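# Move the blue carton from the desk onto the wall shelf

## Task

Take the blue carton off the desk and set it on the wall shelf. You may shift other cartons along the shelf, or onto the top of the low shelf, to clear space. When finished, every carton must sit either on the wall shelf or on top of the low shelf, with none stacked on another carton. The robot must hold nothing, touch nothing movable, and every carton must be still; otherwise the task fails. The robot must not topple or be left leaning, or the task fails.

## Robot and tools

Robot: a Hello Robot Stretch 3. It has one arm. A two-wheeled base carries a mast with a lift, and the arm telescopes out to the robot's RIGHT side. The gripper has no forward reach of its own, so you move it forward by driving the base. The base is 0.33 m long and 0.34 m wide. It spins in place about the point between the drive wheels, 0.05 m behind its front edge. With the arm pulled in and the wrist folded, a spin sweeps a 0.28 m radius. An unfolded, level gripper reaches past that circle. The base cannot move sideways.

Frames: the base frame has its origin on the floor between the drive wheels, x forward, y left, z up. The odometry frame is the base frame as it stood when the scene began. hand_pose is reported in the base frame and marks the point where closed fingertips meet. At zero wrist angles its x axis points up, its y axis back toward the mast, and its z axis to the rear.

execute_actions: arguments "actions" (a list holding one action, or empty to just read state and images) and optional "cameras" (any of head_camera, nav_camera, wrist_camera, or "all"; omitted or null means all, [] means none). An action may contain "base", "joints", or both, plus optional "contact_limits"; its motions begin together.
- "base" holds exactly one command, an offset from where the base last reported itself. {"translate_m": d}: straight drive, metres, forward positive, -1 to 1. {"rotate_rad": d}: spin in place, radians, left (counter-clockwise seen from above) positive, -3.2 to 3.2.
- "joints" is one object of absolute targets keyed by name: lift_m 0 to 1.1 (arm height on the mast); arm_m 0 to 0.52 (extension); wrist_yaw_rad -1.345 to 4.42 (0 along the arm, positive swings toward the front, 3.0 folds over the base); wrist_pitch_rad -1.57 to 0.451 (0 level, negative tips fingers down); wrist_roll_rad -2.911 to 2.911 (0 = fingers side by side, level); gripper_m -0.089 to 0.179 (larger is wider; the true fingertip gap is 0.007 m less when nearly shut and 0.025 m less wide open, zero below 0.007); head_pan_rad -3.953 to 1.73 (0 forward, positive left, -1.57 looks along the arm); head_tilt_rad -1.53 to 0.419 (negative down). Done tolerances: ±0.004 for lift, arm and gripper; ±0.02 for yaw, roll and head; ±0.05 for pitch.
- "contact_limits": only {"arm_m": effort %} from 1 to 100; the arm halts with contact_stop when its effort reaches that level (negative sign when retracting). Smaller is softer, but very small stops instantly; it also caps holding force until the next action. Values over the maximum are clipped.
Unknown keys or out-of-range numbers refuse the call and nothing moves. Joints or base left out of an action may still be driving toward an earlier target without the status showing it. A single action lasts at most 15 s. If a result reports a stop, later execute_actions, wait and finished_scene calls in that same reply are skipped.

wait: {"seconds": 0 to 10}; commands nothing and returns state and images like an empty action.
zoom_image: {"camera": name, "region": [x0, y0, x1, y1]} in pixels from the top-left of that camera's latest full image, at most 504 by 504. Image sizes: head_camera 896x504, nav_camera 672x504 (fisheye), wrist_camera 644x364.
finished_scene: {"scene": number}; ends the current scene irreversibly after the last command is held, and reports success and the next task. Replying with no tool call ends everything.

Result lines: base_status and joint_status tell how each motion ended. "done" for the base only means the wheels turned enough, even with slip. "off_target" means it stopped short and may still push. After contact_stop, time_out or torque_fault the old target is dropped and the joint holds where it rests; arm or lift that hit something firmly goes slack until commanded again (a slack lift can sink under load or keep pressing). on_its_own describes uncommanded behaviour; "held at" is the target held, not the actual position; rest effort outside range suggests pushing or carrying. motor_effort gives percent of maximum, positive toward higher values, peak in brackets; readings carry fixed biases and noise. lidar_m: 12 distances in metres from the base origin, 30-degree sectors, 1st straight ahead then counter-clockwise (4th left, 7th behind, 10th right), "-" for nothing; scan plane 0.17 m high, range 0.15 to 12 m, blind to clear objects and partly blocked by the mast and a low lift. wrist_depth_mm and head_depth_mm: 7x7 median depths from top-left (45–1000 mm and 280–4000 mm; head image sent sideways). base_odometry counts wheel rotation only; heading -3.142 to 3.142, left positive. turned_by_wheels and turned_by_imu give turn since the last result. base_tilt in degrees, forward and right positive, with up to about 4 degrees of fixed error.

Gripping: command gripper_m below the object's width to grasp; lower squeezes harder but the stall guard may ease off. Release by going at least 0.02 above where the fingers met the object. Neither the reading nor "done" proves a grasp.

Speed: the base is fast only when stowed (lift_m under 0.30, arm_m under 0.03, wrist_yaw_rad over 2.54); otherwise 0.10 m/s and 0.63 rad/s.

Cautions: fold or unfold the wrist only with lift_m between 0.32 and 0.95, wrist_pitch_rad -0.4 and roll near 0; once folded the lift may go down to 0.25. With yaw below -0.4 keep pitch at -0.5 or lower. Base, wrist and head push through obstacles without stopping; wrist servos overheat and go limp for 10 s. Arm pushes against rigid things with the gripper above about 0.45 m, repeated pushes, raised contact limits, driving while holding or hooking something fixed, or snagging furniture (worst in reverse) can tip the robot; reverse the last move in small steps, pull the gripper free, and lower the lift to about 0.2 if still leaning. Avoid drops, slips, slams and hard shoves; loose objects may occasionally be nudged by outside forces. The simulation runs on while you think, holding your last command.

Each tool is called after ">>>" as name(argument=value, ...), one argument or row to a line, values as JSON.

## Session

>>> execute_actions(
  actions=[],
)

Scene clock: 0.00 s.
base_odometry: x=+0.000 y=+0.000 heading=+0.000 (m, m, rad; odometry frame)
turned_by_wheels: +0.000 (rad since the last result)
turned_by_imu: +0.000 (rad since the last result)
base_tilt: forward=-0.6 right=+0.1 (deg)
lidar_m: 2.31 2.18 1.98 2.00 1.60 1.46 1.47 1.81 2.30 2.49 2.25 1.99
head_depth_mm: 1916 2129 2144 2173 2180 2183 2044 / 1937 2213 2248 2251 2255 2272 2060 / 1921 2300 2344 2341 2351 2372 2047 / 1934 2403 2421 2444 2475 2494 2049 / 1917 2514 2537 2566 2580 2584 2069 / 1923 2621 2659 2684 2709 2681 2061 / 1925 2750 2819 2797 2831 2828 2064
base_status: not commanded
joint_positions: lift_m=+0.306 arm_m=+0.002 wrist_yaw_rad=+3.112 wrist_pitch_rad=-0.395 wrist_roll_rad=+0.015 gripper_m=+0.037 head_pan_rad=-0.019 head_tilt_rad=+0.009
joint_status: not commanded
motor_effort: left_wheel=+0 right_wheel=+0 lift_m=+32 arm_m=+0 wrist_yaw_rad=-1 wrist_pitch_rad=+7 wrist_roll_rad=+0 gripper_m=+0 head_pan_rad=+0 head_tilt_rad=+1 (%)
hand_pose: x=-0.0145 y=+0.0803 z=+0.3243 quat_wxyz=(+0.150, +0.700, +0.127, +0.686) (m; base frame)
wrist_depth_mm: - - - - - - - / - - - - - - - / - - - - - - - / 814 810 - 839 836 840 848 / 646 648 652 653 671 671 667 / 543 541 557 544 573 557 553 / 464 477 - - 456 469 470
pictures: head_camera (sideways: a quarter turn clockwise sets it upright), nav_camera (sideways: a quarter turn counterclockwise sets it upright), wrist_camera
Images, in order (width x height): head_camera 896x504, nav_camera 672x504, wrist_camera 644x364.

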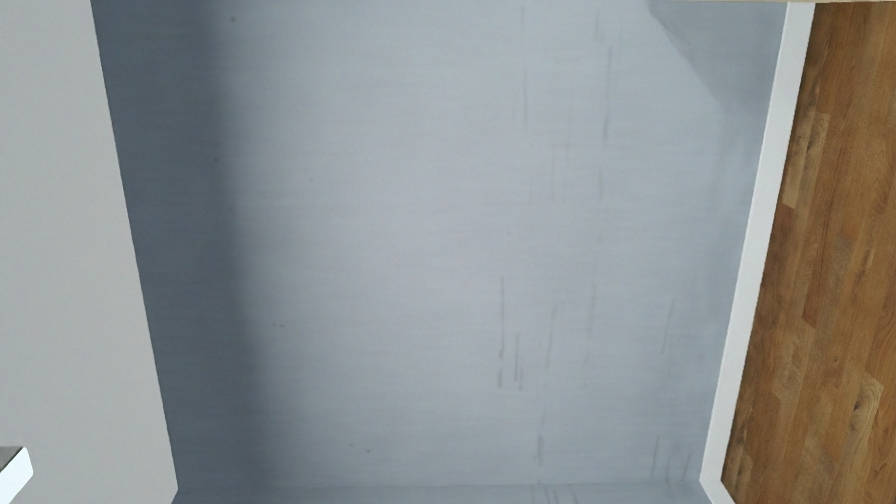

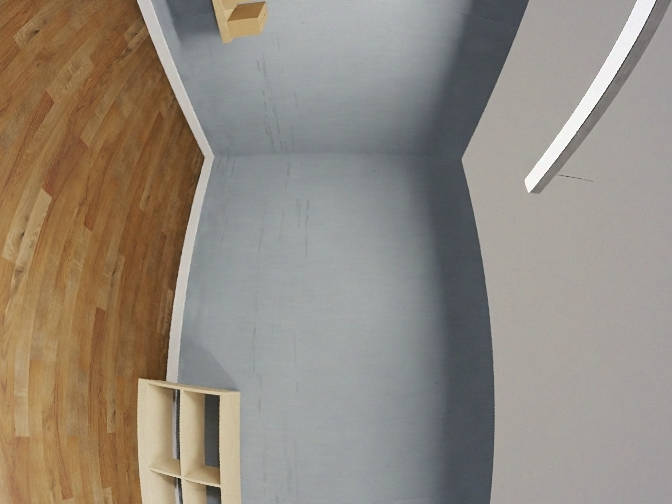

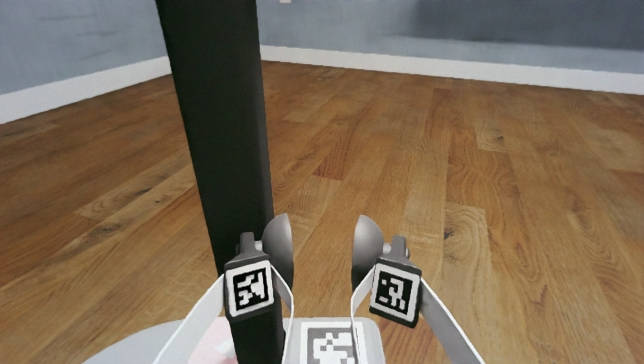

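>>> execute_actions(
  actions=[
    {"joints":{"head_pan_rad":1.0,"head_tilt_rad":-0.3}},
  ],
  cameras=["head_camera","nav_camera"],
)

>>> execute_actions(
  actions=[
    {"joints":{"head_pan_rad":-2.2,"head_tilt_rad":-0.3}},
  ],
  cameras=["head_camera","nav_camera"],
)

Scene clock: 1.43 s.
base_odometry: x=+0.000 y=+0.000 heading=+0.000 (m, m, rad; odometry frame)
turned_by_wheels: +0.000 (rad since the last result)
turned_by_imu: +0.000 (rad since the last result)
base_tilt: forward=-0.7 right=+0.1 (deg)
lidar_m: 2.31 2.18 1.99 2.00 1.60 1.46 1.47 1.81 2.29 2.48 2.27 1.99
head_depth_mm: 1880 1987 2140 2291 2399 1835 1438 / 1821 1932 2068 1992 2361 1843 1440 / 1772 1890 2032 1968 2311 1848 1443 / 1754 1857 1981 1937 2259 1842 1451 / 1720 1808 1940 1866 2193 1841 1454 / 1679 1791 1907 1807 2177 1839 1444 / 1639 1737 1854 1981 2129 1845 1443
base_status: not commanded
joint_positions: lift_m=+0.306 arm_m=+0.002 wrist_yaw_rad=+3.112 wrist_pitch_rad=-0.395 wrist_roll_rad=+0.015 gripper_m=+0.037 head_pan_rad=+0.993 head_tilt_rad=-0.296
joint_status: all done
motor_effort: left_wheel=+0(0) right_wheel=-1(1) lift_m=+32(32) arm_m=+0(1) wrist_yaw_rad=+0(0) wrist_pitch_rad=+7(7) wrist_roll_rad=+0(0) gripper_m=+1(0) head_pan_rad=+3(50) head_tilt_rad=-2(22) (%)
hand_pose: x=-0.0145 y=+0.0803 z=+0.3243 quat_wxyz=(+0.150, +0.700, +0.127, +0.686) (m; base frame)
wrist_depth_mm: - - - - - - - / - - - - - - - / - - - - - - - / 805 819 - 815 842 851 842 / 642 651 654 654 663 669 668 / 541 542 559 542 569 554 552 / 460 481 - - 453 474 473
pictures: head_camera (sideways: a quarter turn clockwise sets it upright), nav_camera (sideways: a quarter turn counterclockwise sets it upright)
Images, in order (width x height): head_camera 896x504, nav_camera 672x504.

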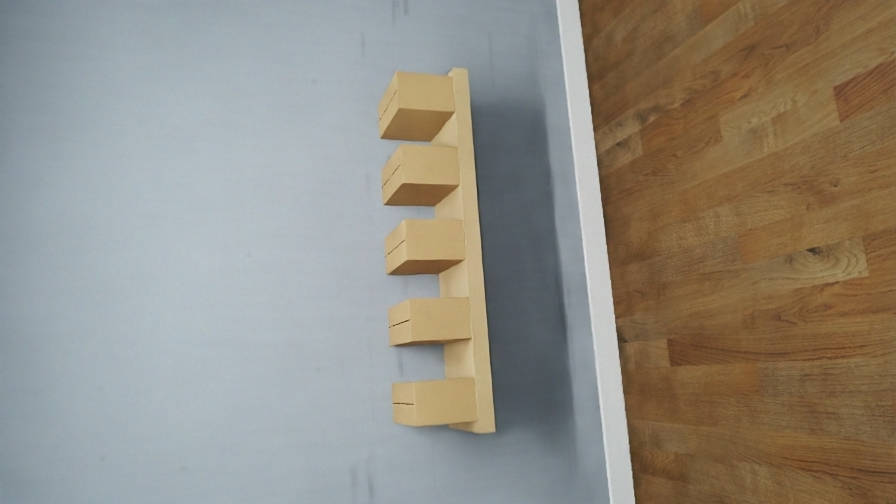

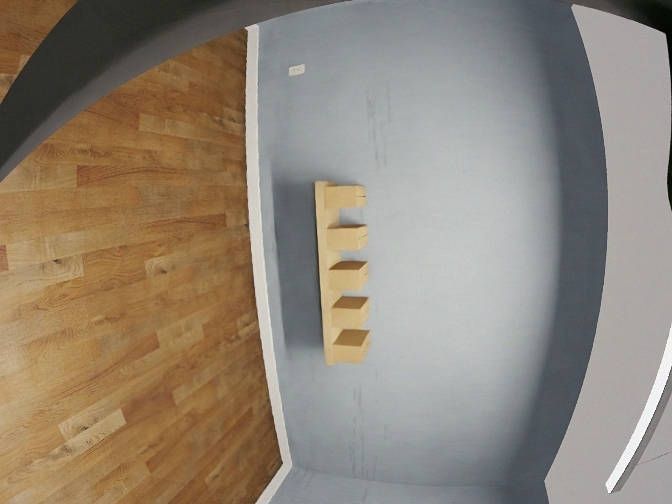

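Scene clock: 3.37 s.
base_odometry: x=+0.000 y=+0.000 heading=+0.000 (m, m, rad; odometry frame)
turned_by_wheels: +0.000 (rad since the last result)
turned_by_imu: +0.000 (rad since the last result)
base_tilt: forward=-0.7 right=+0.1 (deg)
lidar_m: 2.30 2.18 1.98 2.00 1.60 1.46 1.47 1.81 2.30 2.48 2.25 1.99
head_depth_mm: 2414 2499 2544 2654 2499 1826 1438 / 2596 2781 2946 3174 2541 1822 1441 / 2545 2737 2934 3119 2541 1846 1443 / 2472 2641 2798 3012 2519 1832 1440 / 2422 2568 2739 2476 2517 1851 1448 / 2359 2519 2632 2836 2508 1837 1443 / 2303 2447 2606 2739 2535 1837 1444
base_status: not commanded
joint_positions: lift_m=+0.306 arm_m=+0.002 wrist_yaw_rad=+3.112 wrist_pitch_rad=-0.395 wrist_roll_rad=+0.015 gripper_m=+0.037 head_pan_rad=-2.193 head_tilt_rad=-0.296
joint_status: all done
motor_effort: left_wheel=+0(1) right_wheel=-1(1) lift_m=+31(32) arm_m=+0(0) wrist_yaw_rad=+0(1) wrist_pitch_rad=+7(7) wrist_roll_rad=+0(0) gripper_m=+0(0) head_pan_rad=-5(52) head_tilt_rad=-2(1) (%)
hand_pose: x=-0.0145 y=+0.0803 z=+0.3243 quat_wxyz=(+0.150, +0.700, +0.127, +0.686) (m; base frame)
wrist_depth_mm: - - - - - - - / - - - - - - - / - - - - - - - / 816 809 - 830 821 837 841 / 652 651 652 652 660 660 680 / 538 540 560 546 565 555 553 / 467 480 - - 455 472 471
pictures: head_camera (sideways: a quarter turn clockwise sets it upright), nav_camera (sideways: a quarter turn counterclockwise sets it upright)
Images, in order (width x height): head_camera 896x504, nav_camera 672x504.

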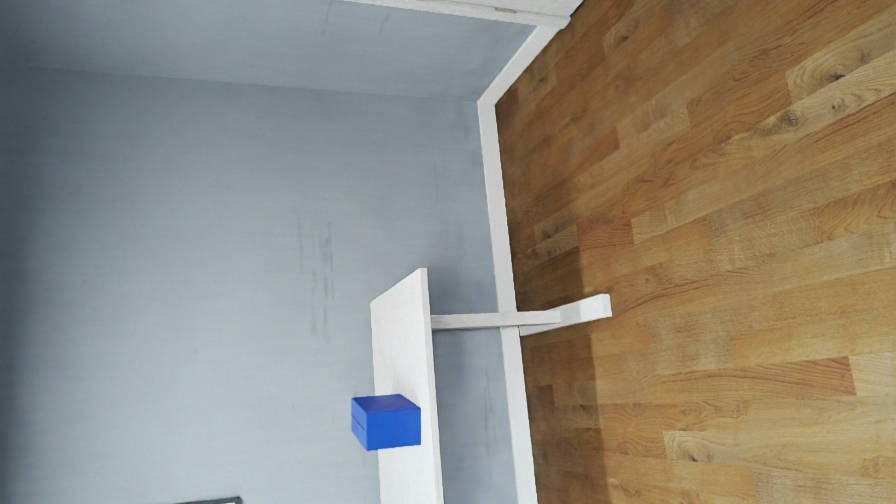

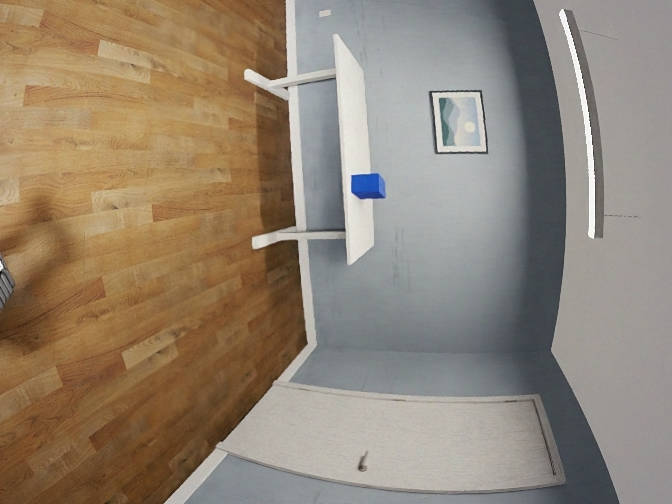

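>>> execute_actions(
  actions=[
    {"base":{"rotate_rad":0.98},"joints":{"lift_m":0.27,"head_pan_rad":-1.57,"head_tilt_rad":-0.6,"gripper_m":0}},
  ],
  cameras=[],
)

>>> execute_actions(
  actions=[
    {"base":{"translate_m":1}},
  ],
  cameras=[],
)

>>> execute_actions(
  actions=[
    {"base":{"translate_m":0.22}},
  ],
  cameras=[],
)

>>> execute_actions(
  actions=[
    {"base":{"rotate_rad":1.84}},
  ],
  cameras=[],
)

>>> execute_actions(
  actions=[
    {"joints":{"lift_m":0.66}},
  ],
  cameras=[],
)

>>> execute_actions(
  actions=[
    {"joints":{"wrist_yaw_rad":0}},
  ],
  cameras=[],
)

>>> execute_actions(
  actions=[
    {"joints":{"wrist_pitch_rad":0}},
  ],
)

Scene clock: 7.07 s.
base_odometry: x=+0.000 y=+0.000 heading=+0.980 (m, m, rad; odometry frame)
turned_by_wheels: +0.980 (rad since the last result)
turned_by_imu: +0.990 (rad since the last result)
base_tilt: forward=-0.7 right=+0.1 (deg)
lidar_m: 1.98 1.99 1.65 1.46 1.46 1.74 2.29 2.48 2.26 2.00 2.30 2.25
head_depth_mm: 2124 2337 2415 2196 1719 1407 1195 / 2084 2251 2502 2212 1722 1413 1198 / 2032 2216 2353 2212 1725 1410 1194 / 1989 2180 2371 2203 1723 1408 1195 / 1941 2129 2357 2204 1724 1412 1192 / 1901 2116 2396 2200 1724 1415 1197 / 1870 2069 2334 2208 1725 1413 1193
base_status: done
joint_positions: lift_m=+0.271 arm_m=+0.002 wrist_yaw_rad=+3.112 wrist_pitch_rad=-0.395 wrist_roll_rad=+0.015 gripper_m=+0.000 head_pan_rad=-1.577 head_tilt_rad=-0.593
joint_status: all done
motor_effort: left_wheel=-2(8) right_wheel=+1(10) lift_m=+14(26) arm_m=+0(0) wrist_yaw_rad=-1(0) wrist_pitch_rad=+8(8) wrist_roll_rad=+0(0) gripper_m=-3(89) head_pan_rad=+4(41) head_tilt_rad=-3(24) (%)
hand_pose: x=-0.0145 y=+0.0801 z=+0.2883 quat_wxyz=(+0.150, +0.700, +0.128, +0.686) (m; base frame)
wrist_depth_mm: - - - - - - - / - - - - - - - / - - - - - - - / 755 749 - 760 771 782 774 / 591 599 608 637 609 614 622 / 497 495 - - 505 503 514 / 438 - - - 435 432 436
pictures: none
No camera images: the call's "cameras" was empty. Leave "cameras" out to get every camera's image.

Scene clock: 12.17 s.
base_odometry: x=+0.557 y=+0.830 heading=+0.980 (m, m, rad; odometry frame)
turned_by_wheels: +0.000 (rad since the last result)
turned_by_imu: +0.003 (rad since the last result)
base_tilt: forward=-0.7 right=+0.1 (deg)
lidar_m: 1.01 1.01 1.20 1.68 1.68 2.00 3.27 3.35 1.95 2.07 1.89 1.15
head_depth_mm: 1917 2125 2131 2194 1710 1407 1193 / 1874 2115 2315 2201 1717 1414 1191 / 1827 2049 2321 2190 1717 1410 1194 / 1784 1992 2269 2208 1712 1416 1200 / 1750 1963 2205 2209 1728 1412 1198 / 1731 1920 2147 2224 1714 1413 1195 / 1690 1870 2106 2210 1717 1410 1196
base_status: done
joint_positions: lift_m=+0.271 arm_m=+0.002 wrist_yaw_rad=+3.112 wrist_pitch_rad=-0.395 wrist_roll_rad=+0.015 gripper_m=+0.000 head_pan_rad=-1.577 head_tilt_rad=-0.593
joint_status: not commanded
motor_effort: left_wheel=-2(6) right_wheel=+1(7) lift_m=+15(15) arm_m=+0(0) wrist_yaw_rad=-1(1) wrist_pitch_rad=+8(8) wrist_roll_rad=+0(0) gripper_m=-2(2) head_pan_rad=+2(4) head_tilt_rad=-3(3) (%)
hand_pose: x=-0.0145 y=+0.0801 z=+0.2883 quat_wxyz=(+0.150, +0.700, +0.128, +0.686) (m; base frame)
wrist_depth_mm: - - - - - - 917 / - - - - - - 945 / - - - - - - 928 / 742 746 - 756 767 773 774 / 597 602 607 633 606 612 612 / 495 498 - - 505 503 509 / 434 - - - 430 430 435
pictures: none
No camera images: the call's "cameras" was empty. Leave "cameras" out to get every camera's image.

Scene clock: 14.53 s.
base_odometry: x=+0.680 y=+1.013 heading=+0.980 (m, m, rad; odometry frame)
turned_by_wheels: +0.000 (rad since the last result)
turned_by_imu: +0.001 (rad since the last result)
base_tilt: forward=-0.7 right=+0.1 (deg)
lidar_m: 0.79 0.79 0.95 1.73 1.73 2.06 3.50 3.78 2.03 2.03 1.49 0.90
head_depth_mm: 1863 2093 2282 2188 1725 1407 1191 / 1837 2046 2355 2196 1709 1418 1194 / 1788 2001 2272 2196 1720 1409 1194 / 1746 1952 2218 2209 1729 1407 1195 / 1716 1906 2156 2215 1717 1413 1195 / 1674 1874 2103 2193 1710 1418 1190 / 1645 1823 2061 2195 1724 1410 1193
base_status: done
joint_positions: lift_m=+0.271 arm_m=+0.002 wrist_yaw_rad=+3.112 wrist_pitch_rad=-0.396 wrist_roll_rad=+0.015 gripper_m=+0.000 head_pan_rad=-1.577 head_tilt_rad=-0.593
joint_status: not commanded
motor_effort: left_wheel=-2(6) right_wheel=+2(8) lift_m=+14(15) arm_m=-1(0) wrist_yaw_rad=+0(1) wrist_pitch_rad=+8(8) wrist_roll_rad=+0(0) gripper_m=-2(1) head_pan_rad=+4(2) head_tilt_rad=-2(4) (%)
hand_pose: x=-0.0145 y=+0.0801 z=+0.2883 quat_wxyz=(+0.150, +0.700, +0.128, +0.686) (m; base frame)
wrist_depth_mm: - - - - - - 741 / - - - - - - 744 / - - - - - 968 753 / 741 754 - 762 760 771 737 / 596 596 600 631 615 609 615 / 494 499 - - 507 508 513 / 435 - - - 434 435 436
pictures: none
No camera images: the call's "cameras" was empty. Leave "cameras" out to get every camera's image.

Scene clock: 17.03 s.
base_odometry: x=+0.680 y=+1.013 heading=+2.820 (m, m, rad; odometry frame)
turned_by_wheels: +1.840 (rad since the last result)
turned_by_imu: +1.856 (rad since the last result)
base_tilt: forward=-0.6 right=+0.1 (deg)
lidar_m: 1.73 1.82 2.60 3.50 2.44 2.03 2.02 1.07 0.81 0.79 0.84 1.20
head_depth_mm: 632 704 795 892 829 1295 1193 / 635 709 803 787 713 1308 1193 / 639 713 806 890 805 1307 1198 / 645 720 817 878 804 1315 1198 / 648 726 821 787 737 1319 1194 / 652 729 827 913 853 1341 1193 / 657 734 833 789 777 1344 1189
base_status: done
joint_positions: lift_m=+0.271 arm_m=+0.002 wrist_yaw_rad=+3.112 wrist_pitch_rad=-0.396 wrist_roll_rad=+0.015 gripper_m=+0.000 head_pan_rad=-1.577 head_tilt_rad=-0.593
joint_status: not commanded
motor_effort: left_wheel=-2(8) right_wheel=+1(10) lift_m=+14(15) arm_m=-1(1) wrist_yaw_rad=-1(1) wrist_pitch_rad=+8(8) wrist_roll_rad=+0(0) gripper_m=-2(2) head_pan_rad=+3(4) head_tilt_rad=-3(4) (%)
hand_pose: x=-0.0145 y=+0.0801 z=+0.2883 quat_wxyz=(+0.150, +0.700, +0.128, +0.686) (m; base frame)
wrist_depth_mm: - - - - - - - / - - - - - - - / - - - - - - - / 743 741 - 758 765 772 768 / 594 605 593 631 613 610 619 / 492 501 - - 508 510 513 / 433 - - - 435 436 438
pictures: none
No camera images: the call's "cameras" was empty. Leave "cameras" out to get every camera's image.

Scene clock: 21.40 s.
base_odometry: x=+0.680 y=+1.013 heading=+2.820 (m, m, rad; odometry frame)
turned_by_wheels: +0.000 (rad since the last result)
turned_by_imu: +0.001 (rad since the last result)
base_tilt: forward=-0.7 right=+0.1 (deg)
lidar_m: 1.72 1.82 2.61 3.51 2.44 2.04 2.03 1.07 0.81 0.79 0.84 1.20
head_depth_mm: 632 705 795 895 828 1297 1194 / 637 710 803 787 715 1306 1198 / 640 713 809 891 807 1311 1197 / 644 721 816 876 807 1311 1199 / 648 725 821 790 738 1323 1197 / 652 730 826 916 854 1344 1194 / 656 736 833 790 776 1341 1195
base_status: not commanded
joint_positions: lift_m=+0.659 arm_m=+0.002 wrist_yaw_rad=+3.112 wrist_pitch_rad=-0.396 wrist_roll_rad=+0.015 gripper_m=+0.000 head_pan_rad=-1.577 head_tilt_rad=-0.593
joint_status: all done
motor_effort: left_wheel=-2(2) right_wheel=+1(2) lift_m=+43(43) arm_m=+0(1) wrist_yaw_rad=+0(0) wrist_pitch_rad=+8(8) wrist_roll_rad=+0(0) gripper_m=-2(2) head_pan_rad=+3(4) head_tilt_rad=-4(3) (%)
hand_pose: x=-0.0145 y=+0.0801 z=+0.6772 quat_wxyz=(+0.151, +0.700, +0.128, +0.686) (m; base frame)
wrist_depth_mm: - - - - - - - / - - - - - - - / - - - - - - - / - - - - - - - / - - - - - - - / 942 975 953 - - - - / 808 833 823 836 834 839 846
pictures: none
No camera images: the call's "cameras" was empty. Leave "cameras" out to get every camera's image.

Scene clock: 23.97 s.
base_odometry: x=+0.680 y=+1.013 heading=+2.820 (m, m, rad; odometry frame)
turned_by_wheels: +0.000 (rad since the last result)
turned_by_imu: +0.000 (rad since the last result)
base_tilt: forward=-0.7 right=+0.1 (deg)
lidar_m: 1.73 1.82 2.59 3.50 2.44 2.03 2.03 1.07 0.81 0.79 0.84 1.20
head_depth_mm: 629 706 796 893 828 1296 1193 / 637 710 803 787 714 1312 1197 / 639 714 808 894 805 1315 1208 / 644 719 816 875 806 1305 1221 / 648 725 821 788 739 1324 1195 / 651 731 826 916 853 1336 1198 / 656 734 834 790 776 1344 1193
base_status: not commanded
joint_positions: lift_m=+0.659 arm_m=+0.002 wrist_yaw_rad=+0.002 wrist_pitch_rad=-0.396 wrist_roll_rad=+0.015 gripper_m=+0.000 head_pan_rad=-1.577 head_tilt_rad=-0.593
joint_status: all done
motor_effort: left_wheel=-2(2) right_wheel=+1(1) lift_m=+43(44) arm_m=-1(0) wrist_yaw_rad=-2(4) wrist_pitch_rad=+8(8) wrist_roll_rad=+0(0) gripper_m=-3(1) head_pan_rad=+2(3) head_tilt_rad=-3(3) (%)
hand_pose: x=-0.0210 y=-0.3741 z=+0.6772 quat_wxyz=(+0.688, +0.139, -0.698, -0.140) (m; base frame)
wrist_depth_mm: 308 368 266 474 263 251 341 / 315 389 287 493 282 272 353 / 334 353 314 370 306 300 343 / 358 349 341 332 326 320 315 / 760 730 713 672 680 669 650 / 859 832 812 - 761 739 720 / 819 835 826 827 814 793 792
pictures: none
No camera images: the call's "cameras" was empty. Leave "cameras" out to get every camera's image.

Scene clock: 24.97 s.
base_odometry: x=+0.680 y=+1.013 heading=+2.820 (m, m, rad; odometry frame)
turned_by_wheels: +0.000 (rad since the last result)
turned_by_imu: +0.000 (rad since the last result)
base_tilt: forward=-0.7 right=+0.1 (deg)
lidar_m: 1.72 1.82 2.60 3.52 2.45 2.03 2.02 1.07 0.81 0.80 0.84 1.19
head_depth_mm: 630 704 795 893 829 1300 1192 / 636 712 802 786 714 1305 1200 / 640 715 809 890 806 1307 1211 / 645 720 816 879 805 1311 1222 / 648 725 821 790 735 1323 1193 / 652 731 825 918 855 1338 1198 / 656 736 836 790 776 1344 1196
base_status: not commanded
joint_positions: lift_m=+0.659 arm_m=+0.002 wrist_yaw_rad=+0.002 wrist_pitch_rad=-0.022 wrist_roll_rad=+0.015 gripper_m=+0.000 head_pan_rad=-1.577 head_tilt_rad=-0.593
joint_status: all done
motor_effort: left_wheel=-2(2) right_wheel=+1(1) lift_m=+44(43) arm_m=-1(1) wrist_yaw_rad=-2(3) wrist_pitch_rad=+12(11) wrist_roll_rad=+0(0) gripper_m=-1(2) head_pan_rad=+4(4) head_tilt_rad=-3(3) (%)
hand_pose: x=-0.0209 y=-0.4026 z=+0.7684 quat_wxyz=(+0.702, +0.009, -0.712, -0.007) (m; base frame)
wrist_depth_mm: 534 527 516 511 502 493 486 / 552 542 531 520 514 504 498 / 345 473 386 538 521 515 506 / 320 395 305 545 296 290 351 / 331 422 315 553 302 300 351 / 338 370 325 - 310 310 343 / 343 334 330 323 319 312 308
pictures: head_camera (sideways: a quarter turn clockwise sets it upright), nav_camera (sideways: a quarter turn counterclockwise sets it upright), wrist_camera
Images, in order (width x height): head_camera 896x504, nav_camera 672x504, wrist_camera 644x364.

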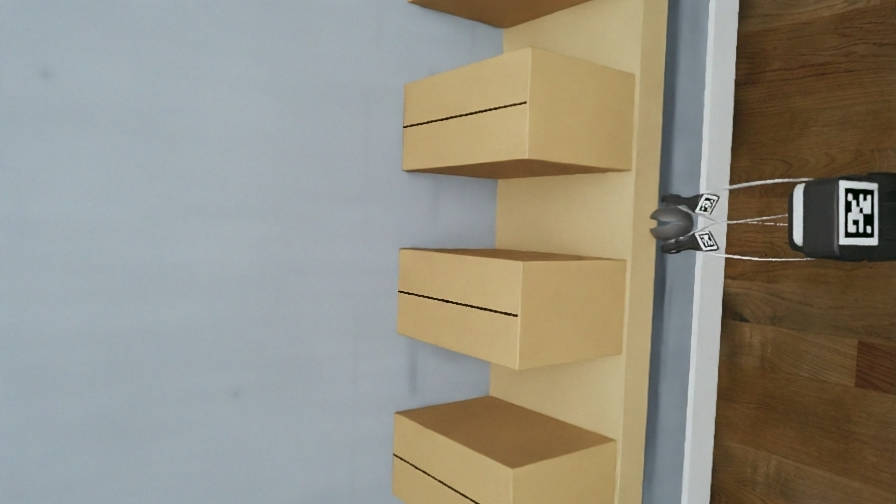

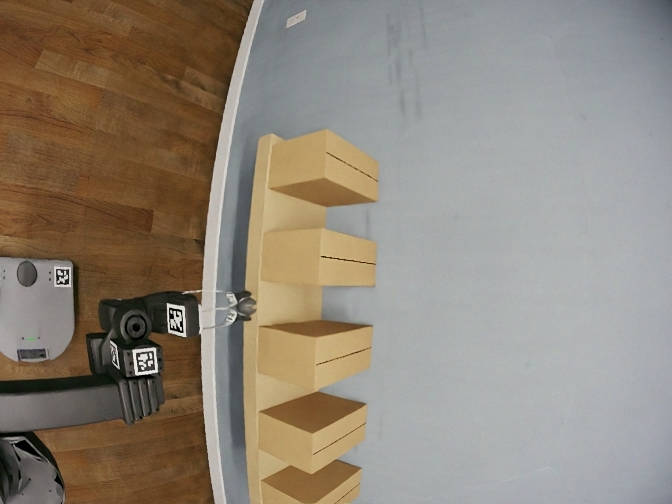

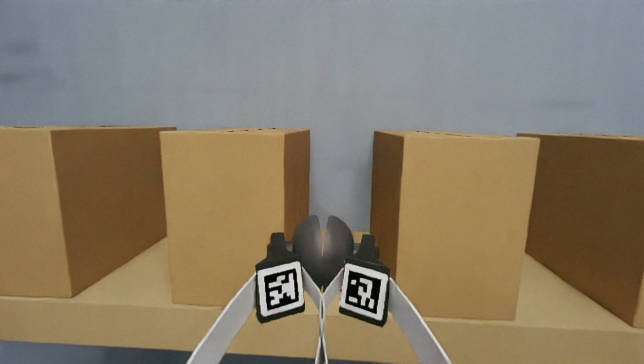

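>>> execute_actions(
  actions=[
    {"base":{"rotate_rad":-0.05},"joints":{"lift_m":0.62,"arm_m":0.1}},
  ],
  cameras=["head_camera","wrist_camera"],
)

>>> execute_actions(
  actions=[
    {"joints":{"arm_m":0.25}},
  ],
  cameras=["head_camera"],
)

>>> execute_actions(
  actions=[
    {"base":{"translate_m":0.09}},
  ],
  cameras=["head_camera","wrist_camera"],
)

Scene clock: 29.33 s.
base_odometry: x=+0.680 y=+1.013 heading=+2.770 (m, m, rad; odometry frame)
turned_by_wheels: -0.050 (rad since the last result)
turned_by_imu: -0.050 (rad since the last result)
base_tilt: forward=-0.7 right=+0.1 (deg)
lidar_m: 1.73 1.79 2.47 3.49 2.45 2.04 2.02 1.12 0.82 0.79 0.82 1.13
head_depth_mm: 639 714 809 884 821 1308 1194 / 640 715 810 822 725 1308 - / 641 718 811 821 764 1308 - / 643 718 816 916 856 1303 1194 / 643 720 816 786 728 1311 1191 / 645 721 816 916 805 1311 1191 / 645 722 818 836 780 1310 1191
base_status: done
joint_positions: lift_m=+0.621 arm_m=+0.100 wrist_yaw_rad=+0.001 wrist_pitch_rad=-0.021 wrist_roll_rad=+0.015 gripper_m=+0.000 head_pan_rad=-1.577 head_tilt_rad=-0.593
joint_status: all done
motor_effort: left_wheel=+1(3) right_wheel=-3(4) lift_m=+15(38) arm_m=+2(2) wrist_yaw_rad=-2(2) wrist_pitch_rad=+11(12) wrist_roll_rad=+0(0) gripper_m=-2(2) head_pan_rad=+4(4) head_tilt_rad=-3(3) (%)
hand_pose: x=-0.0211 y=-0.5003 z=+0.7299 quat_wxyz=(+0.702, +0.008, -0.712, -0.007) (m; base frame)
wrist_depth_mm: 422 422 419 418 416 418 411 / 252 194 428 432 283 192 419 / 199 198 218 442 196 194 278 / 205 203 221 454 202 200 289 / 212 209 223 462 208 207 288 / 220 216 218 - 213 214 287 / 222 220 220 227 219 219 232
pictures: head_camera (sideways: a quarter turn clockwise sets it upright), wrist_camera
Images, in order (width x height): head_camera 896x504, wrist_camera 644x364.

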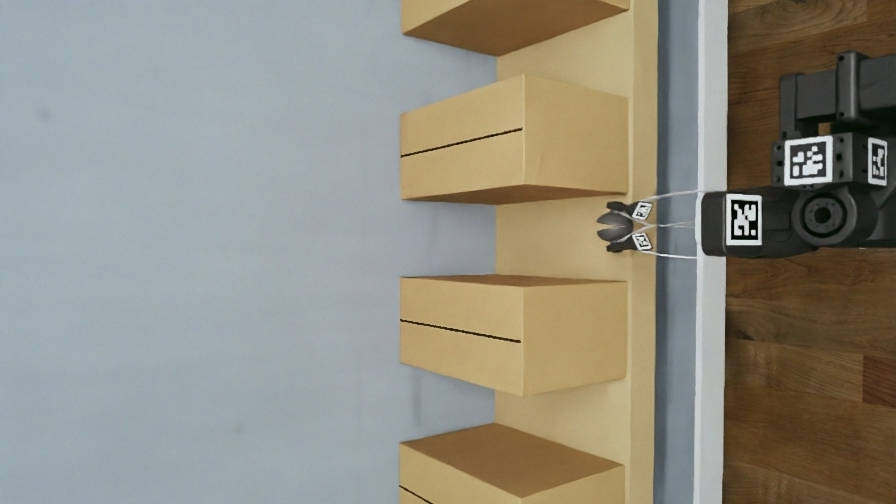

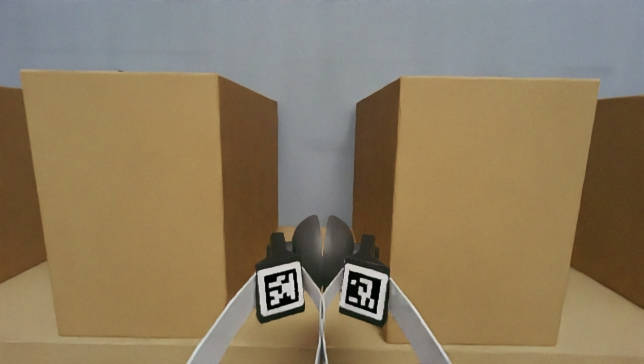

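Scene clock: 31.70 s.
base_odometry: x=+0.680 y=+1.013 heading=+2.770 (m, m, rad; odometry frame)
turned_by_wheels: +0.000 (rad since the last result)
turned_by_imu: +0.000 (rad since the last result)
base_tilt: forward=-0.7 right=+0.1 (deg)
lidar_m: 1.73 1.79 2.46 3.51 2.45 2.04 2.02 1.12 0.83 0.79 0.83 1.13
head_depth_mm: 639 715 809 882 825 1304 1194 / 641 716 810 818 727 1300 - / 641 717 812 820 725 - 1194 / 642 716 812 915 841 1309 1198 / 643 718 815 787 729 1308 1201 / 644 721 816 917 806 1313 1198 / 645 722 815 836 780 1317 1189
base_status: not commanded
joint_positions: lift_m=+0.621 arm_m=+0.250 wrist_yaw_rad=+0.001 wrist_pitch_rad=-0.020 wrist_roll_rad=+0.015 gripper_m=+0.000 head_pan_rad=-1.577 head_tilt_rad=-0.593
joint_status: all done
motor_effort: left_wheel=+1(1) right_wheel=-3(3) lift_m=+14(15) arm_m=+3(3) wrist_yaw_rad=-1(1) wrist_pitch_rad=+11(11) wrist_roll_rad=+0(0) gripper_m=-1(1) head_pan_rad=+3(4) head_tilt_rad=-3(4) (%)
hand_pose: x=-0.0212 y=-0.6503 z=+0.7299 quat_wxyz=(+0.702, +0.008, -0.712, -0.007) (m; base frame)
wrist_depth_mm: 84 280 282 280 279 79 53 / 84 111 287 291 158 79 53 / 85 111 218 300 156 79 53 / 85 112 220 307 155 78 52 / 85 112 222 312 153 78 52 / 85 113 196 - 134 78 53 / 86 113 206 227 174 77 55
pictures: head_camera (sideways: a quarter turn clockwise sets it upright)
Images, in order (width x height): head_camera 896x504.

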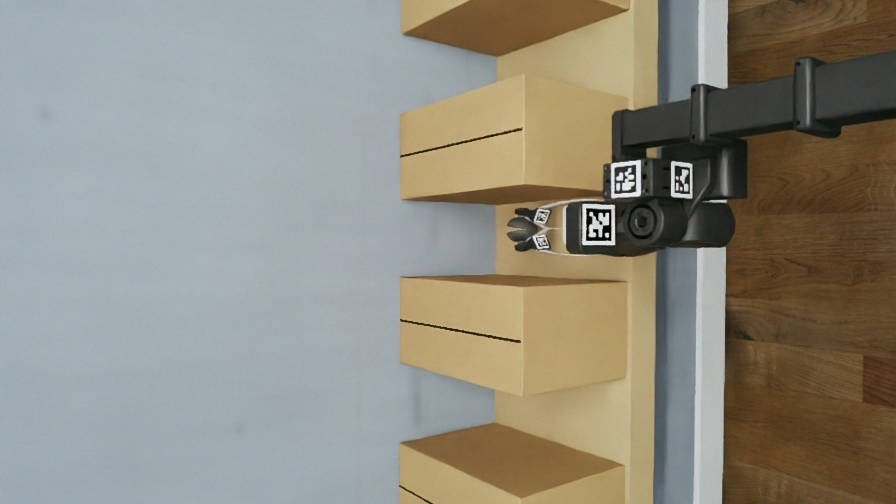

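Scene clock: 33.87 s.
base_odometry: x=+0.596 y=+1.046 heading=+2.770 (m, m, rad; odometry frame)
turned_by_wheels: +0.000 (rad since the last result)
turned_by_imu: +0.000 (rad since the last result)
base_tilt: forward=-0.7 right=+0.1 (deg)
lidar_m: 1.63 1.70 2.33 3.49 2.51 2.11 2.12 1.12 0.83 0.80 0.83 1.13
head_depth_mm: 640 714 809 819 724 1308 1192 / 642 716 810 818 763 1293 - / 643 716 811 935 882 - 1193 / 643 719 814 856 748 1308 1194 / 643 721 817 788 733 1313 1195 / 644 721 815 858 774 1313 1193 / 645 722 817 789 733 1318 1198
base_status: done
joint_positions: lift_m=+0.621 arm_m=+0.250 wrist_yaw_rad=-0.001 wrist_pitch_rad=-0.020 wrist_roll_rad=+0.015 gripper_m=+0.000 head_pan_rad=-1.577 head_tilt_rad=-0.593
joint_status: not commanded
motor_effort: left_wheel=+1(5) right_wheel=-1(1) lift_m=+15(14) arm_m=+2(2) wrist_yaw_rad=+1(0) wrist_pitch_rad=+11(11) wrist_roll_rad=+0(0) gripper_m=-2(2) head_pan_rad=+4(3) head_tilt_rad=-3(3) (%)
hand_pose: x=-0.0216 y=-0.6503 z=+0.7299 quat_wxyz=(+0.702, +0.007, -0.712, -0.008) (m; base frame)
wrist_depth_mm: - 60 279 281 281 280 280 / - 60 103 289 290 284 165 / - 61 104 296 298 233 156 / - 61 105 306 307 231 156 / - 62 106 312 316 231 156 / - 60 96 - 302 230 155 / - 61 125 216 227 214 155
pictures: head_camera (sideways: a quarter turn clockwise sets it upright), wrist_camera
Images, in order (width x height): head_camera 896x504, wrist_camera 644x364.

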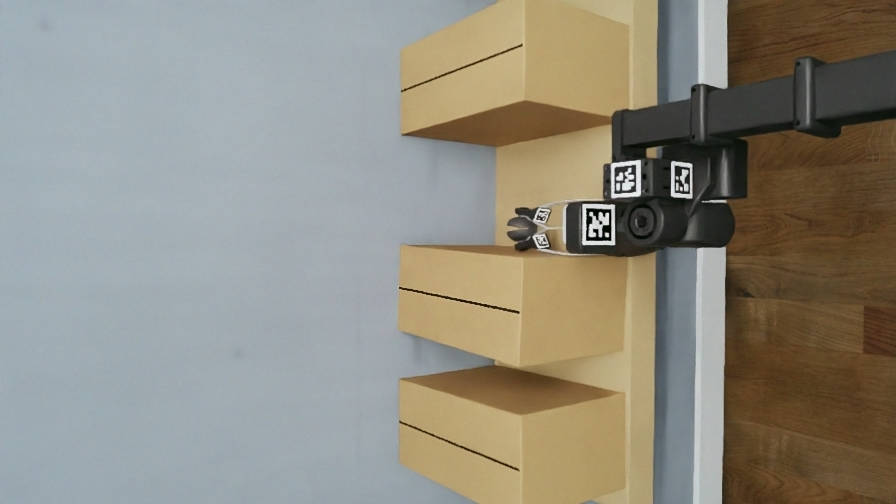

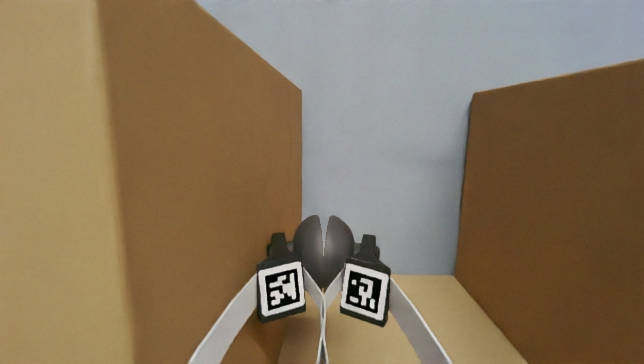

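>>> execute_actions(
  actions=[
    {"base":{"translate_m":-0.21}},
  ],
  cameras=["head_camera"],
)

>>> execute_actions(
  actions=[
    {"base":{"translate_m":0.03},"joints":{"arm_m":0}},
  ],
  cameras=["head_camera"],
)

>>> execute_actions(
  actions=[
    {"base":{"rotate_rad":1.43},"joints":{"wrist_pitch_rad":-0.4,"wrist_yaw_rad":3.0,"lift_m":0.28,"head_pan_rad":0,"head_tilt_rad":-0.3}},
  ],
  cameras=[],
)

>>> execute_actions(
  actions=[
    {"base":{"translate_m":1}},
  ],
  cameras=[],
)

>>> execute_actions(
  actions=[
    {"base":{"translate_m":1}},
  ],
  cameras=["head_camera"],
)

Scene clock: 38.17 s.
base_odometry: x=+0.792 y=+0.969 heading=+2.770 (m, m, rad; odometry frame)
turned_by_wheels: +0.000 (rad since the last result)
turned_by_imu: +0.001 (rad since the last result)
base_tilt: forward=-0.7 right=+0.1 (deg)
lidar_m: 1.85 1.91 2.63 3.51 2.37 1.94 1.91 1.12 0.82 0.79 0.82 1.13
head_depth_mm: 639 713 806 786 722 1304 1190 / 640 716 811 788 723 1284 - / 641 716 813 817 707 - 1196 / 641 718 814 934 882 1313 1192 / 643 719 813 938 857 1310 1196 / 645 719 813 881 833 1308 1191 / 643 721 816 789 733 1317 1196
base_status: done
joint_positions: lift_m=+0.621 arm_m=+0.250 wrist_yaw_rad=+0.000 wrist_pitch_rad=-0.020 wrist_roll_rad=+0.015 gripper_m=+0.000 head_pan_rad=-1.577 head_tilt_rad=-0.593
joint_status: not commanded
motor_effort: left_wheel=+1(3) right_wheel=-3(7) lift_m=+14(15) arm_m=+2(2) wrist_yaw_rad=-1(0) wrist_pitch_rad=+10(11) wrist_roll_rad=+0(0) gripper_m=-2(2) head_pan_rad=+3(4) head_tilt_rad=-4(4) (%)
hand_pose: x=-0.0214 y=-0.6503 z=+0.7299 quat_wxyz=(+0.702, +0.008, -0.712, -0.008) (m; base frame)
wrist_depth_mm: 283 283 283 280 278 58 45 / 290 290 290 287 110 58 46 / 279 299 298 294 109 58 48 / 280 307 307 304 109 58 49 / 281 317 316 311 108 58 51 / 269 293 295 - 96 58 52 / 223 224 224 221 122 57 54
pictures: head_camera (sideways: a quarter turn clockwise sets it upright)
Images, in order (width x height): head_camera 896x504.

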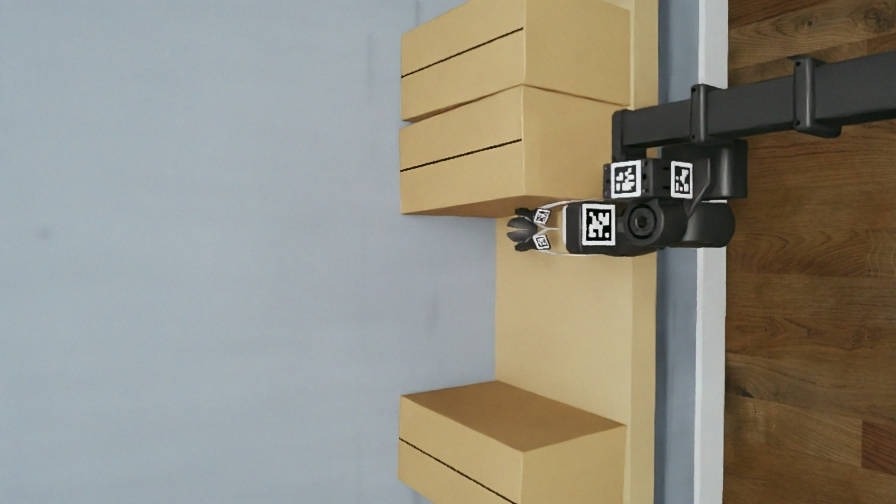

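Scene clock: 41.23 s.
base_odometry: x=+0.764 y=+0.980 heading=+2.770 (m, m, rad; odometry frame)
turned_by_wheels: +0.000 (rad since the last result)
turned_by_imu: +0.001 (rad since the last result)
base_tilt: forward=-0.7 right=+0.1 (deg)
lidar_m: 1.82 1.89 2.60 3.51 2.39 1.97 1.93 1.12 0.82 0.80 0.83 1.13
head_depth_mm: 640 717 810 787 723 1311 1190 / 641 716 809 786 730 1306 1192 / 641 716 812 857 783 1307 1221 / 642 719 814 933 855 1308 1226 / 643 719 815 940 857 1314 1194 / 644 721 815 855 792 1310 1203 / 645 719 817 789 736 1317 1196
base_status: done
joint_positions: lift_m=+0.621 arm_m=+0.002 wrist_yaw_rad=+0.000 wrist_pitch_rad=-0.020 wrist_roll_rad=+0.015 gripper_m=+0.000 head_pan_rad=-1.577 head_tilt_rad=-0.593
joint_status: all done
joint sent to its limit — the command would take arm_m past its lower limit, so that joint was sent only as far as its limit.
motor_effort: left_wheel=+1(5) right_wheel=-2(3) lift_m=+15(15) arm_m=-2(4) wrist_yaw_rad=+0(1) wrist_pitch_rad=+11(11) wrist_roll_rad=+0(0) gripper_m=-2(1) head_pan_rad=+3(4) head_tilt_rad=-3(4) (%)
hand_pose: x=-0.0214 y=-0.4030 z=+0.7299 quat_wxyz=(+0.702, +0.008, -0.712, -0.008) (m; base frame)
wrist_depth_mm: 515 510 510 502 503 506 504 / 519 526 521 522 517 513 512 / 293 358 533 536 293 292 288 / 304 363 549 553 299 299 295 / 314 364 435 483 309 308 304 / 317 317 318 - 315 313 312 / 615 602 601 607 599 606 600
pictures: head_camera (sideways: a quarter turn clockwise sets it upright)
Images, in order (width x height): head_camera 896x504.

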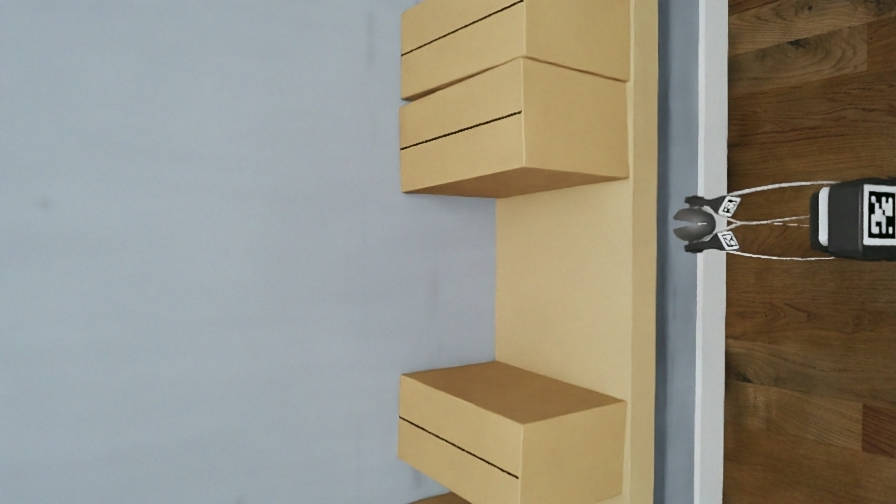

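Scene clock: 45.17 s.
base_odometry: x=+0.764 y=+0.980 heading=-2.083 (m, m, rad; odometry frame)
turned_by_wheels: +1.430 (rad since the last result)
turned_by_imu: +1.449 (rad since the last result)
base_tilt: forward=-0.7 right=+0.1 (deg)
lidar_m: 3.52 2.87 1.97 1.94 1.30 0.86 0.79 0.80 1.01 1.81 1.83 2.30
head_depth_mm: 3551 3778 - 3652 2452 1808 1423 / 3611 3854 - 3907 2475 1816 1427 / 3554 3805 - 3808 2469 1808 1425 / 3521 3735 3911 3839 2472 1822 1429 / 3425 3604 3855 3904 2464 1802 1432 / 3383 3587 3817 3870 2499 1820 1430 / 3376 3576 3814 3865 2467 1813 1430
base_status: done
joint_positions: lift_m=+0.281 arm_m=+0.002 wrist_yaw_rad=+2.998 wrist_pitch_rad=-0.414 wrist_roll_rad=+0.015 gripper_m=+0.000 head_pan_rad=-0.007 head_tilt_rad=-0.310
joint_status: all done
motor_effort: left_wheel=-2(5) right_wheel=+3(6) lift_m=+14(13) arm_m=-3(2) wrist_yaw_rad=+1(2) wrist_pitch_rad=+8(9) wrist_roll_rad=+0(0) gripper_m=-1(2) head_pan_rad=+4(51) head_tilt_rad=+5(28) (%)
hand_pose: x=+0.0110 y=+0.0753 z=+0.2941 quat_wxyz=(+0.196, +0.706, +0.094, +0.675) (m; base frame)
wrist_depth_mm: - - - - - - - / - - - - - - - / 985 - - - - - - / 731 733 743 760 751 765 764 / 599 591 625 627 612 615 615 / 499 500 - - 499 513 516 / 439 - - - 435 440 438
pictures: none
No camera images: the call's "cameras" was empty. Leave "cameras" out to get every camera's image.

Scene clock: 50.27 s.
base_odometry: x=+0.273 y=+0.109 heading=-2.083 (m, m, rad; odometry frame)
turned_by_wheels: +0.000 (rad since the last result)
turned_by_imu: +0.003 (rad since the last result)
base_tilt: forward=-0.7 right=+0.0 (deg)
lidar_m: 2.54 2.60 1.85 1.67 2.08 1.93 1.79 1.81 1.83 1.69 1.71 2.14
head_depth_mm: 2692 2854 3083 3271 2470 1817 1426 / 2650 2827 3037 3237 2470 1818 1425 / 2632 2800 2956 3152 2472 1822 1426 / 2582 2763 2879 3119 2473 1821 1425 / 2536 2734 2872 3126 2468 1808 1425 / 2520 2692 2869 3121 2485 1807 1430 / 2490 2649 2810 3005 2486 1824 1429
base_status: done
joint_positions: lift_m=+0.281 arm_m=+0.002 wrist_yaw_rad=+2.998 wrist_pitch_rad=-0.415 wrist_roll_rad=+0.015 gripper_m=+0.000 head_pan_rad=-0.007 head_tilt_rad=-0.309
joint_status: not commanded
motor_effort: left_wheel=-2(5) right_wheel=+1(10) lift_m=+15(14) arm_m=-2(2) wrist_yaw_rad=+1(2) wrist_pitch_rad=+8(8) wrist_roll_rad=+0(0) gripper_m=-2(2) head_pan_rad=+4(3) head_tilt_rad=+5(5) (%)
hand_pose: x=+0.0108 y=+0.0753 z=+0.2940 quat_wxyz=(+0.196, +0.706, +0.094, +0.675) (m; base frame)
wrist_depth_mm: - - - - - - - / - - - - - - - / 973 - - - - - - / 745 749 751 759 771 762 771 / 595 596 623 628 605 604 612 / 501 498 - - 507 508 512 / 443 - - - 437 438 440
pictures: none
No camera images: the call's "cameras" was empty. Leave "cameras" out to get every camera's image.

Scene clock: 55.37 s.
base_odometry: x=-0.217 y=-0.763 heading=-2.084 (m, m, rad; odometry frame)
turned_by_wheels: +0.000 (rad since the last result)
turned_by_imu: +0.003 (rad since the last result)
base_tilt: forward=-0.7 right=+0.1 (deg)
lidar_m: 1.53 1.72 2.36 1.78 2.21 2.78 2.78 2.56 1.70 1.57 1.58 1.96
head_depth_mm: 1751 1878 2009 2172 2283 1814 1425 / 1733 1847 1980 2093 2261 1814 1426 / 1707 1833 1971 1731 1755 1798 1424 / 1687 1811 1917 1535 2220 1821 1432 / 1680 1789 1917 1391 2184 1825 1428 / 1649 1763 1891 1742 2160 1817 1430 / 1621 1724 1858 1742 2158 1809 1433
base_status: done
joint_positions: lift_m=+0.281 arm_m=+0.002 wrist_yaw_rad=+2.999 wrist_pitch_rad=-0.415 wrist_roll_rad=+0.015 gripper_m=+0.000 head_pan_rad=-0.007 head_tilt_rad=-0.309
joint_status: not commanded
motor_effort: left_wheel=-2(4) right_wheel=+1(9) lift_m=+15(15) arm_m=-3(2) wrist_yaw_rad=+1(1) wrist_pitch_rad=+8(8) wrist_roll_rad=+0(0) gripper_m=-1(2) head_pan_rad=+3(3) head_tilt_rad=+5(5) (%)
hand_pose: x=+0.0108 y=+0.0753 z=+0.2940 quat_wxyz=(+0.196, +0.706, +0.094, +0.675) (m; base frame)
wrist_depth_mm: - - - - - - - / - - - - - - - / 973 - - - - - - / 736 741 753 748 762 763 767 / 588 602 623 628 609 610 615 / 497 503 - - 509 506 509 / 440 - - - 432 437 439
pictures: head_camera (sideways: a quarter turn clockwise sets it upright)
Images, in order (width x height): head_camera 896x504.

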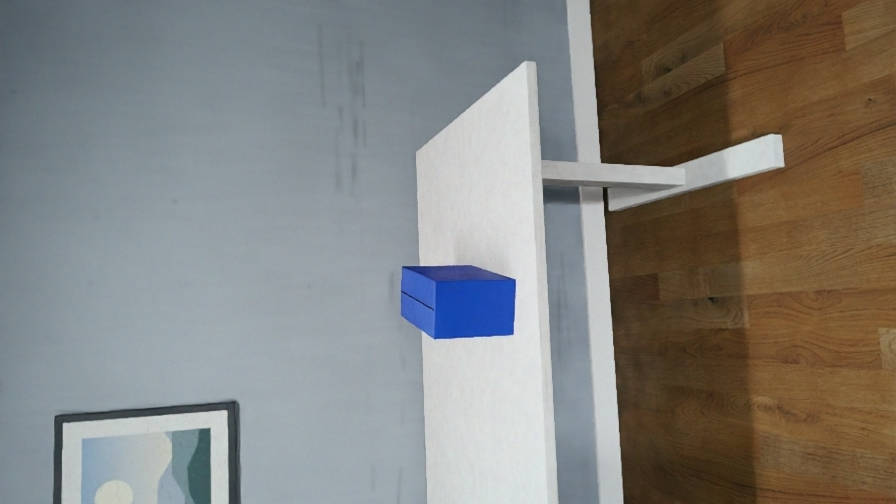

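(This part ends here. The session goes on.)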